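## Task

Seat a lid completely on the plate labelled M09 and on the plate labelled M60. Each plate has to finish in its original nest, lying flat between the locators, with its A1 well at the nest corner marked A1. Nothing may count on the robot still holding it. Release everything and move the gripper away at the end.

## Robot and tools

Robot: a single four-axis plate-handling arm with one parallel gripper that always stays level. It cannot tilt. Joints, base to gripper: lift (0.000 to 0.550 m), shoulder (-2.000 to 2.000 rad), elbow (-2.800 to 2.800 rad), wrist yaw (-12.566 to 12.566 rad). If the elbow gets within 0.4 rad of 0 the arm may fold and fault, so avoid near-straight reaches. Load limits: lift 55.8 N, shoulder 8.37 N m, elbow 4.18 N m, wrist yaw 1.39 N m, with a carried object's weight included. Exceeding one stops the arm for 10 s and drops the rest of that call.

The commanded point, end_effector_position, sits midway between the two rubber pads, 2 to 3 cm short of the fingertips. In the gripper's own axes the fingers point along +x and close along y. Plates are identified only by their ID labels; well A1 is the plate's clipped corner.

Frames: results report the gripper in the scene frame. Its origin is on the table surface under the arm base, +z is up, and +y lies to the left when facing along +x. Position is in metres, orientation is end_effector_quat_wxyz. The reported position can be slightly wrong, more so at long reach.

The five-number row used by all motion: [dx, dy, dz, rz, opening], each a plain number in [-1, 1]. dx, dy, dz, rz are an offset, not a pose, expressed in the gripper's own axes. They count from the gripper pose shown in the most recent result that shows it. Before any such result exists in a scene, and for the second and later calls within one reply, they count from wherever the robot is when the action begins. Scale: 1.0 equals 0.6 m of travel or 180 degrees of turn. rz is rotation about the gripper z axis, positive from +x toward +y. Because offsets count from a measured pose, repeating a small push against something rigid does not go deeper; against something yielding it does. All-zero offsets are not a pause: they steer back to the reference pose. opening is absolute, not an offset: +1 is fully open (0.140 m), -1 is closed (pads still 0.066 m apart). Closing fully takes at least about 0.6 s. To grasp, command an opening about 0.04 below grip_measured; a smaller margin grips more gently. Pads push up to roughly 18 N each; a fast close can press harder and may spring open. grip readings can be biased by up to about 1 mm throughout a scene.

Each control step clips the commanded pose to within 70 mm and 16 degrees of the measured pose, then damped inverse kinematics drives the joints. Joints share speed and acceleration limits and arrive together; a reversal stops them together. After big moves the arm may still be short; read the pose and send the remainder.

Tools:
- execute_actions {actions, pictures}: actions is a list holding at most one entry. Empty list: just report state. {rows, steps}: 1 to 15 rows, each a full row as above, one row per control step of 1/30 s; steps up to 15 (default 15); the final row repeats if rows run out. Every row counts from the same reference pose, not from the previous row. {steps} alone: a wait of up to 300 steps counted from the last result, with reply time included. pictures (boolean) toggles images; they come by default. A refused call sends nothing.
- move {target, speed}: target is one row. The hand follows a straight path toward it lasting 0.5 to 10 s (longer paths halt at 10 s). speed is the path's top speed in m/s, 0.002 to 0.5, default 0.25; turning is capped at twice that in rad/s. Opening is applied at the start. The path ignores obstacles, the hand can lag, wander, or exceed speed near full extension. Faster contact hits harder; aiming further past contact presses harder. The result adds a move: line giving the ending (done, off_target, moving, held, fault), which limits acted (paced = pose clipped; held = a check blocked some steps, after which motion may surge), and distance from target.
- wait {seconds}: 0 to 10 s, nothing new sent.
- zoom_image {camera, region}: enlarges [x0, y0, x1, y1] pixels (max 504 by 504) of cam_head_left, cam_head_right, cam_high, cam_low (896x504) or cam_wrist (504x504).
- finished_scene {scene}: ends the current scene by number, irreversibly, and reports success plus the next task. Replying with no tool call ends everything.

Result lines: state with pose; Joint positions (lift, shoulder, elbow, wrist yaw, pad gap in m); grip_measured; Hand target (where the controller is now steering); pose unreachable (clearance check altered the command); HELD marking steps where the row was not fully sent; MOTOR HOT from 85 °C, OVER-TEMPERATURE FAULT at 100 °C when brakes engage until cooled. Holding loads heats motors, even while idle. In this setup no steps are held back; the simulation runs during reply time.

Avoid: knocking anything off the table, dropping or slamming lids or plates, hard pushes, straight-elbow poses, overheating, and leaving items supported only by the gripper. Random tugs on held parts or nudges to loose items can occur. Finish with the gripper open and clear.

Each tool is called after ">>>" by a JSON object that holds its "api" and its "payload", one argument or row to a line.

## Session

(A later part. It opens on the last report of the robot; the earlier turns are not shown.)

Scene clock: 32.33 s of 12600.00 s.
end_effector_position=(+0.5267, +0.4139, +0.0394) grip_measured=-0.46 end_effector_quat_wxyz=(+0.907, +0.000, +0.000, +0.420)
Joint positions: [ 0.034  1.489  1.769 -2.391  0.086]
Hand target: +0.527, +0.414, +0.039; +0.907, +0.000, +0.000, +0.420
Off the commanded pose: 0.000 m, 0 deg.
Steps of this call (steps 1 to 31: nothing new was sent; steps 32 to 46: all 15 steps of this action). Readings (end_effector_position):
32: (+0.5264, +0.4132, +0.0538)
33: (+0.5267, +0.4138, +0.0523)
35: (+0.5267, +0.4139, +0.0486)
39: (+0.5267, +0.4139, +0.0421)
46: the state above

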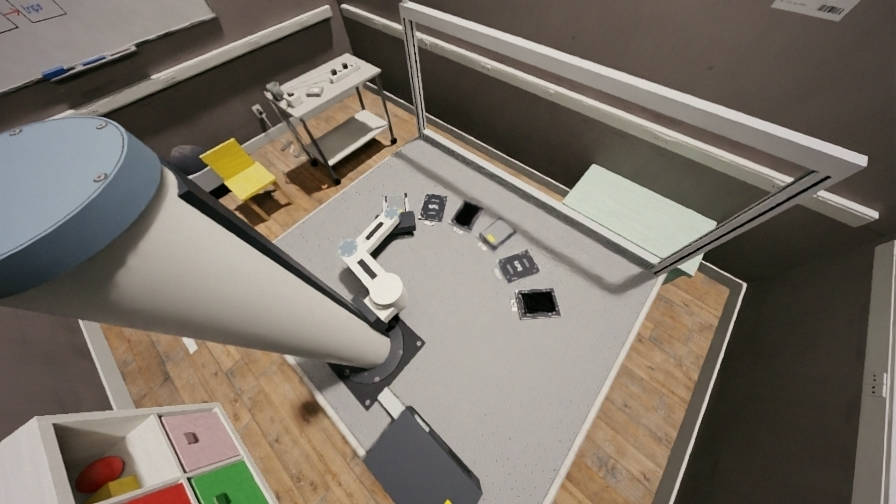

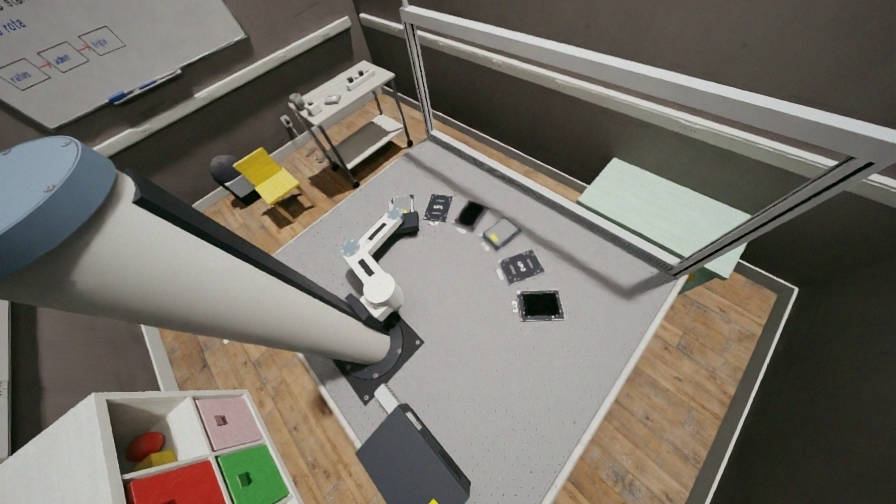

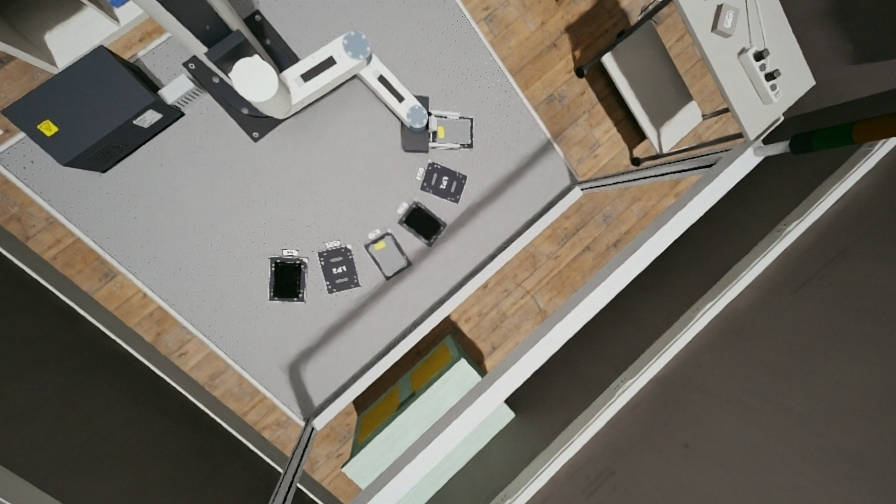

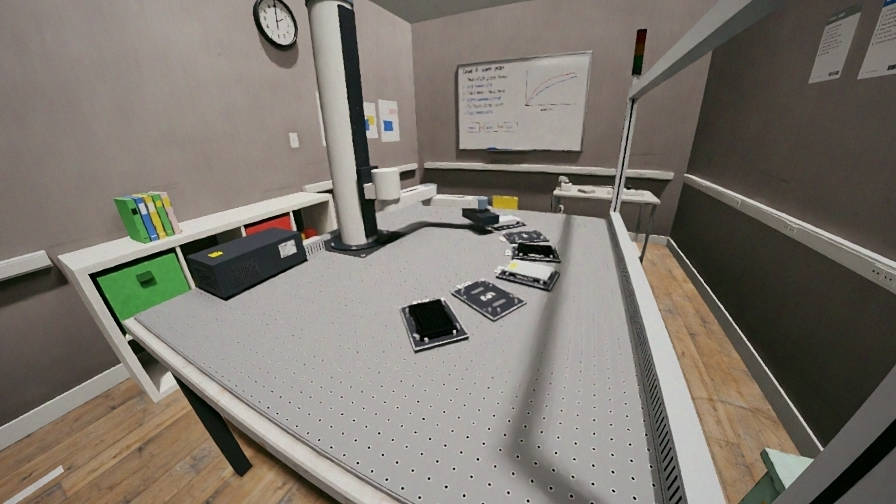

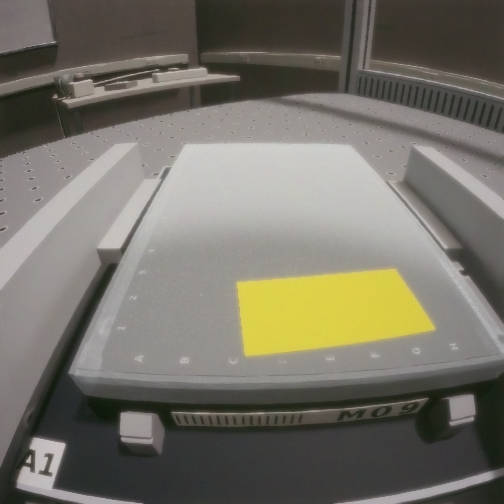

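>>> {"api": "execute_actions", "payload": {
  "actions": []
}}

Scene clock: 33.03 s of 12600.00 s.
end_effector_position=(+0.5267, +0.4139, +0.0394) grip_measured=-0.46 end_effector_quat_wxyz=(+0.907, +0.000, +0.000, +0.420)
Joint positions: [ 0.034  1.489  1.769 -2.391  0.086]
Hand target: +0.527, +0.414, +0.039; +0.907, +0.000, +0.000, +0.420
Off the commanded pose: 0.000 m, 0 deg.
Steps of this call (steps 1 to 21: nothing new was sent). Readings (end_effector_position):
1: (+0.5267, +0.4139, +0.0394)
2: (+0.5267, +0.4139, +0.0394)
4: (+0.5267, +0.4139, +0.0394)
8: (+0.5267, +0.4139, +0.0394)
21: the state above

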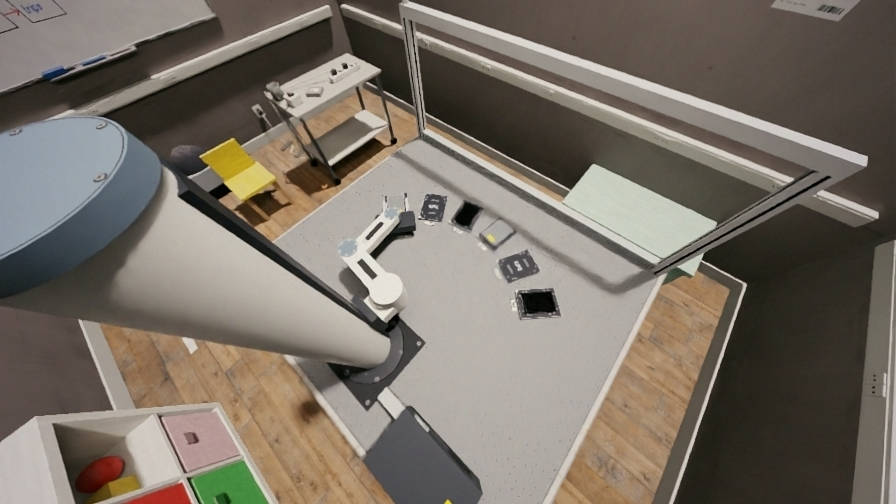

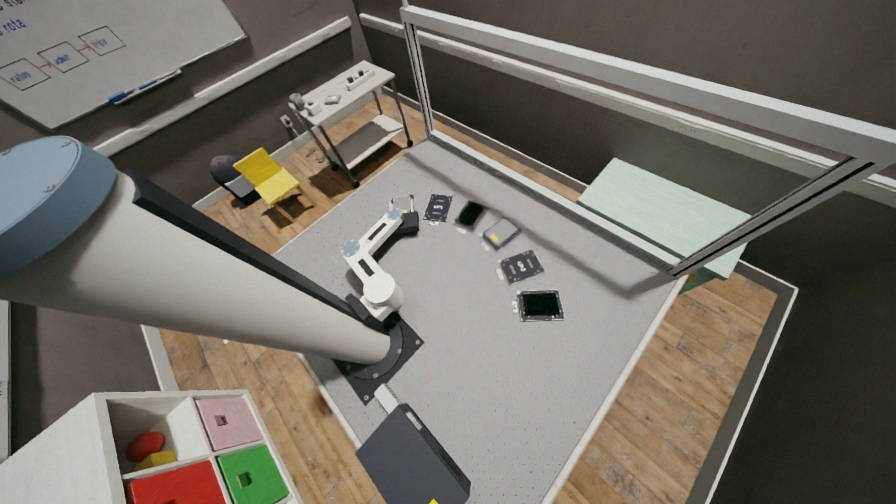

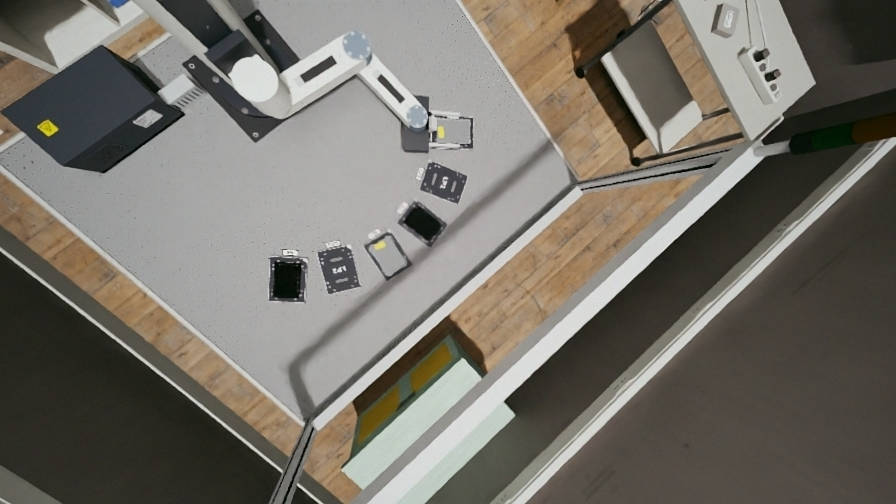

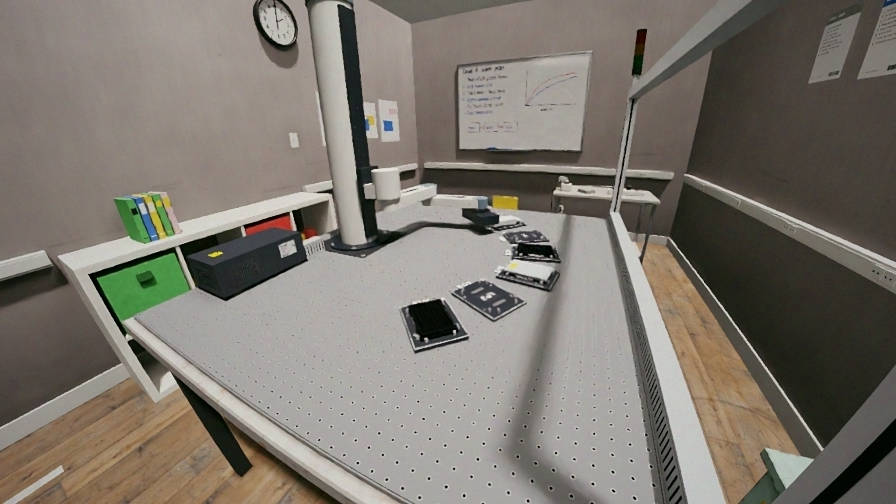

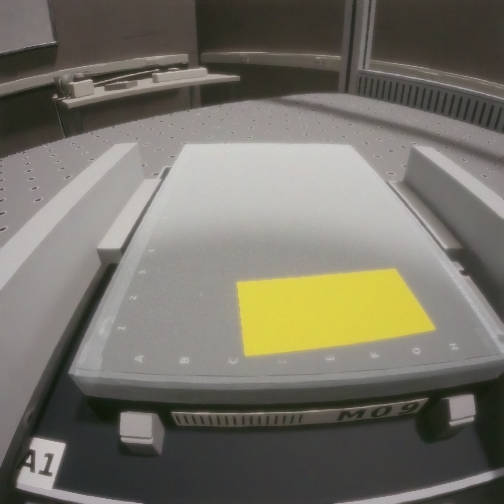

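>>> {"api": "execute_actions", "payload": {
  "actions": [
    {"rows": [[0,0,-0.0006,0,-0.51],[0,0,-0.0012,0,-0.51],[0,0,-0.0018,0,-0.51],[0,0,-0.0024,0,-0.51],[0,0,-0.003,0,-0.51],[0,0,-0.0035,0,-0.51],[0,0,-0.004,0,-0.51]], "steps": 13}
  ]
}}

Scene clock: 33.87 s of 12600.00 s.
end_effector_position=(+0.5267, +0.4139, +0.0375) grip_measured=-0.46 end_effector_quat_wxyz=(+0.907, +0.000, +0.000, +0.421)
Joint positions: [ 0.032  1.489  1.769 -2.39   0.086]
Hand target: +0.527, +0.414, +0.037; +0.907, +0.000, +0.000, +0.420
Off the commanded pose: 0.001 m, 0 deg.
Steps of this call (steps 1 to 12: nothing new was sent; steps 13 to 25: all 13 steps of this action). Readings (end_effector_position):
13: (+0.5267, +0.4139, +0.0392)
14: (+0.5267, +0.4139, +0.0389)
16: (+0.5267, +0.4139, +0.0381)
20: (+0.5267, +0.4139, +0.0375)
25: the state above

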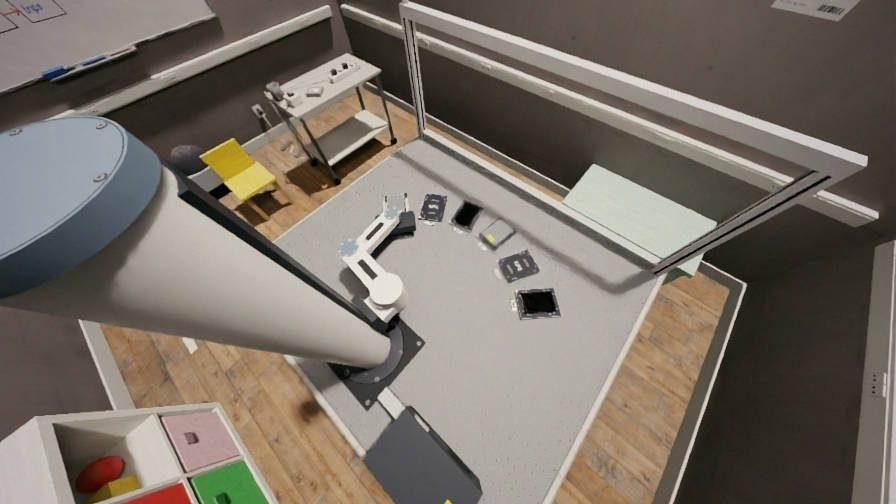

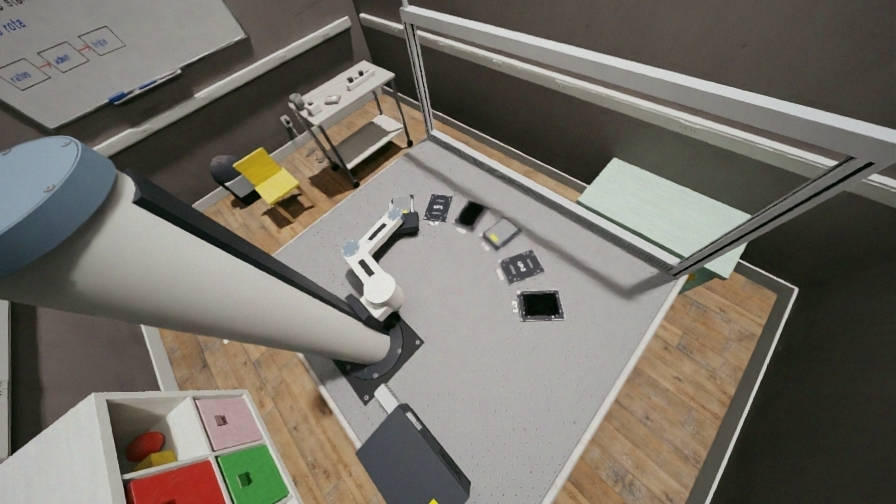

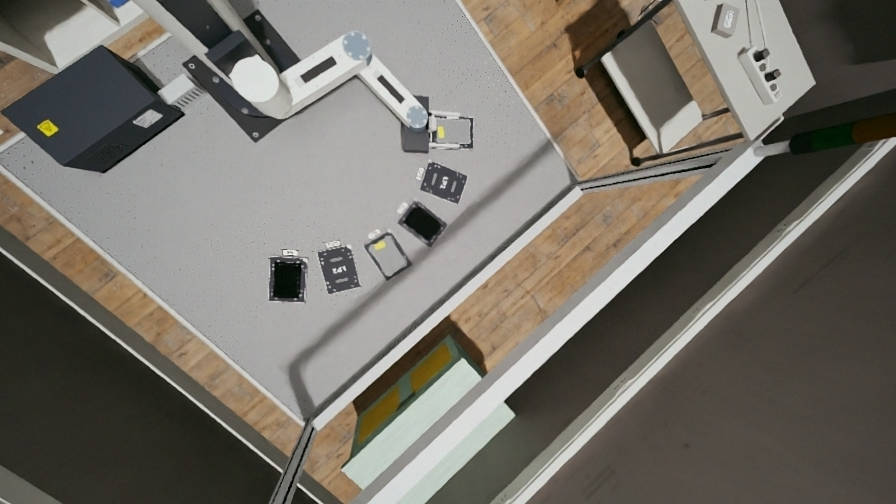

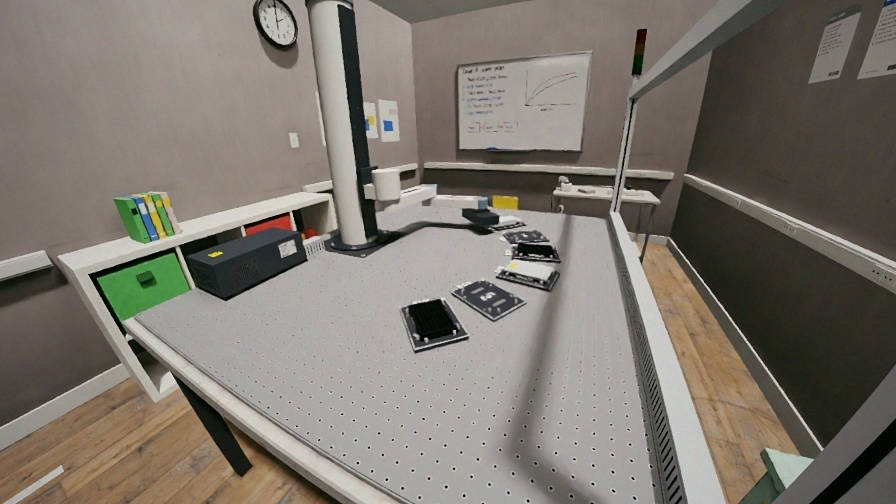

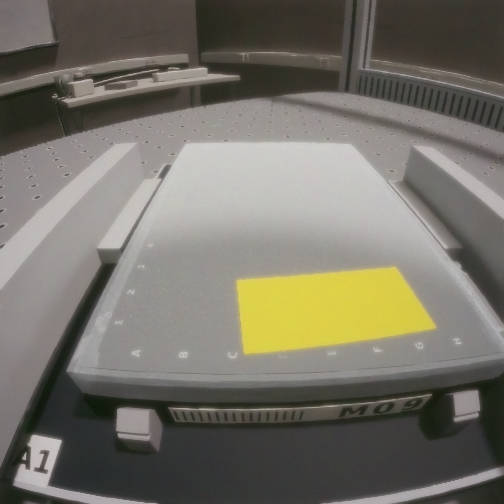

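Seated. Releasing.

>>> {"api": "execute_actions", "payload": {
  "actions": [
    {"rows": [[0,0,0.0008,0,-0.46],[0,0,0.0008,0,-0.4],[0,0,0.0008,0,-0.3],[0,0,0.0008,0,-0.15],[0,0,0.0008,0,0],[0,0,0.0008,0,0],[0,0,0.0008,0,0],[0,0,0.0008,0,0],[0,0,0.01,0,0],[0,0,0.025,0,0],[0,0,0.045,0,0],[0,0,0.065,0,0],[0,0,0.08,0,0]], "steps": 15}
  ],
  "pictures": false
}}

>>> {"api": "move", "payload": {
  "target": [-0.2,0,0.03,0,0],
  "speed": 0.3
}}

Scene clock: 35.13 s of 12600.00 s.
end_effector_position=(+0.5267, +0.4139, +0.0733) grip_measured=+0.00 end_effector_quat_wxyz=(+0.907, +0.000, +0.000, +0.421)
Joint positions: [ 0.068  1.489  1.769 -2.39   0.103]
Hand target: +0.527, +0.414, +0.085; +0.907, +0.000, +0.000, +0.421
Off the commanded pose: 0.012 m, 0 deg.
Steps of this call (steps 1 to 23: nothing new was sent; steps 24 to 38: all 15 steps of this action). Readings (end_effector_position):
24: (+0.5267, +0.4139, +0.0377)
25: (+0.5267, +0.4139, +0.0381)
27: (+0.5267, +0.4139, +0.0380)
31: (+0.5267, +0.4139, +0.0380)
38: the state above

Scene clock: 36.27 s of 12600.00 s.
end_effector_position=(+0.4490, +0.3224, +0.1035) grip_measured=+0.00 end_effector_quat_wxyz=(+0.907, +0.000, +0.000, +0.420)
Joint positions: [ 0.098  1.746  1.142 -2.02   0.103]
Hand target: +0.449, +0.322, +0.103; +0.907, +0.000, +0.000, +0.421
Off the commanded pose: 0.000 m, 0 deg.
move: done

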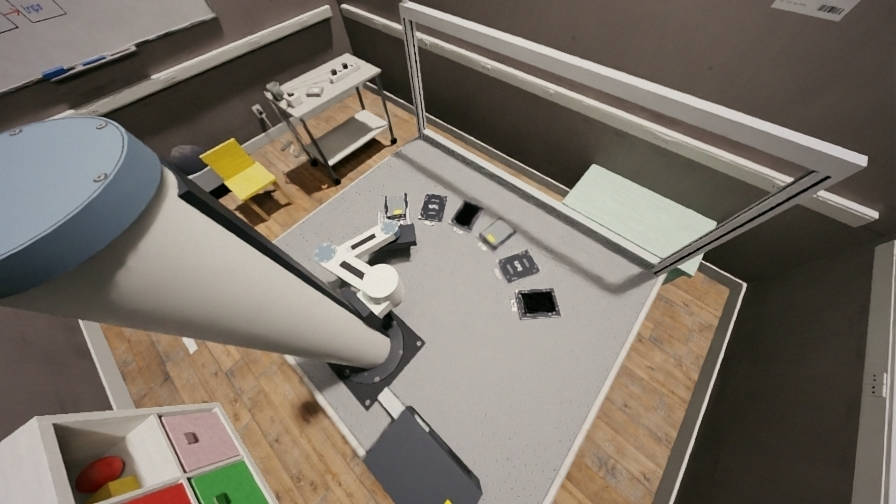

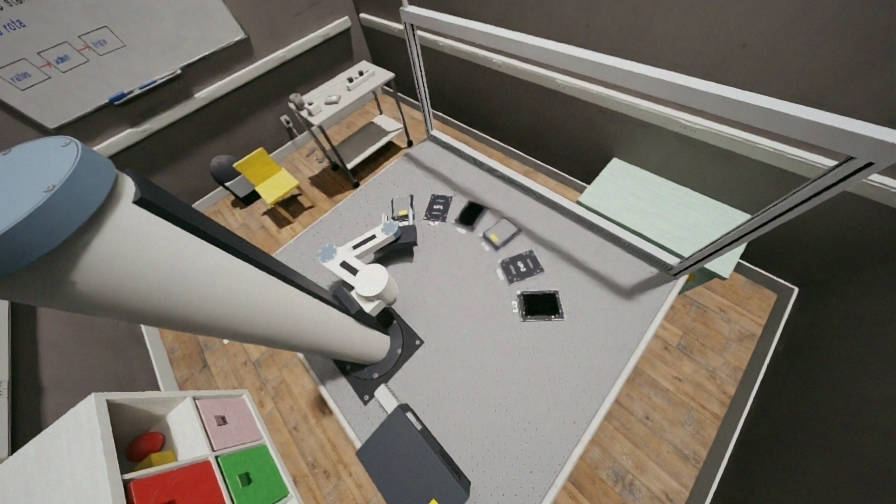

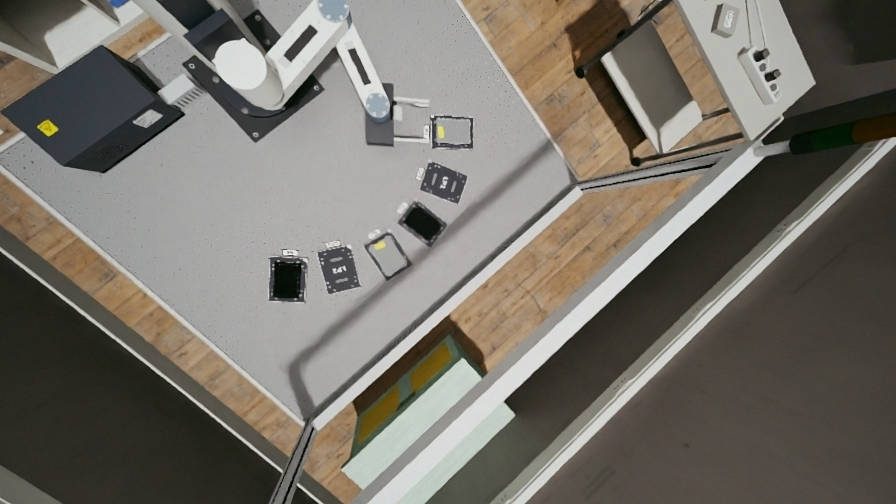

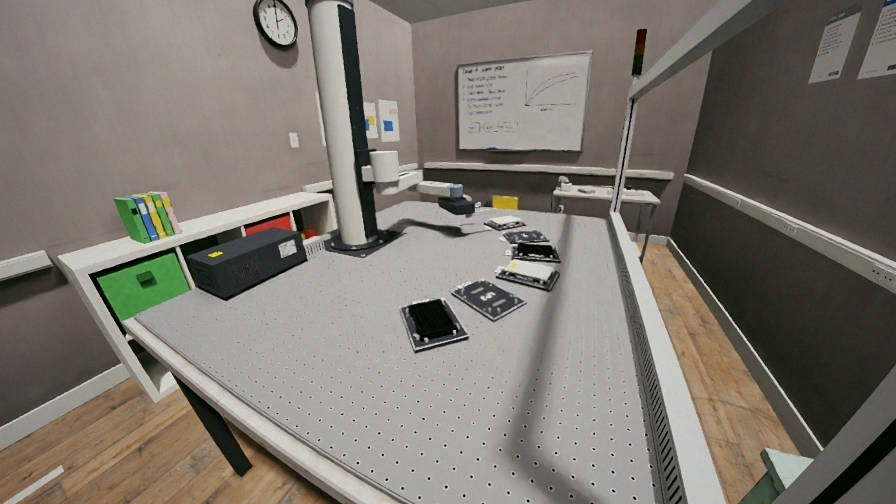

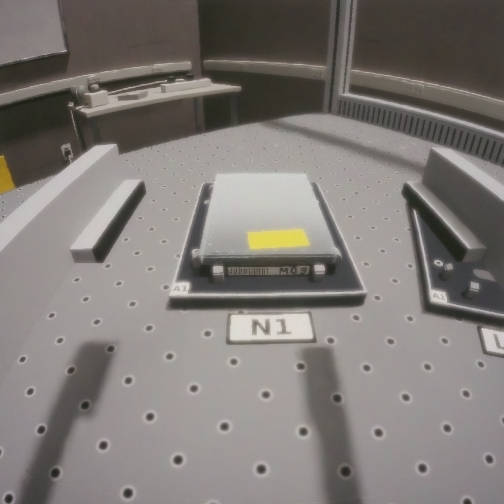

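>>> {"api": "zoom_image", "payload": {
  "camera": "cam_low",
  "region": [380, 200, 600, 360]
}}

>>> {"api": "zoom_image", "payload": {
  "camera": "cam_high",
  "region": [250, 90, 500, 320]
}}

Region (380, 200, 600, 360) of cam_low's 896x504 image, scaled by 2.291, with more detail than that image has; it fills the top 367 rows of this view, and the rest is white.

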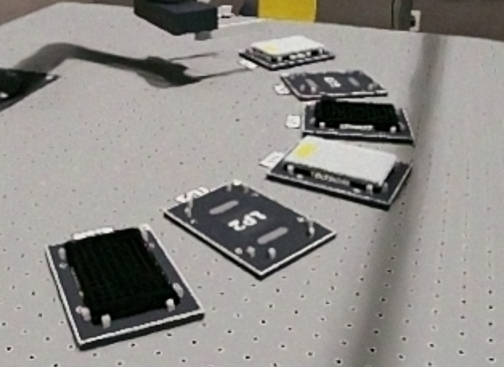

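Region (250, 90, 500, 320) of cam_high's 896x504 image, scaled by 2.016, with more detail than that image has; it fills the top 464 rows of this view, and the rest is white.

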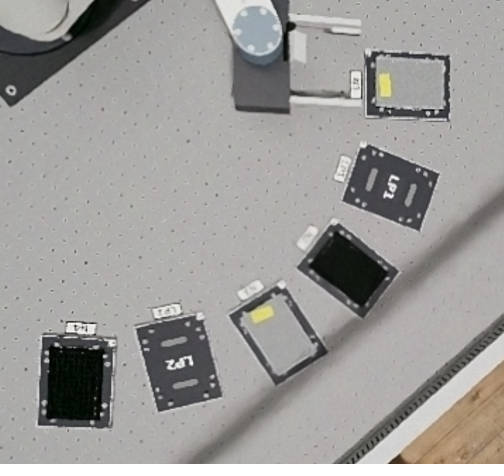

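>>> {"api": "finished_scene", "payload": {
  "scene": 2
}}

The scene is finished: the task was done.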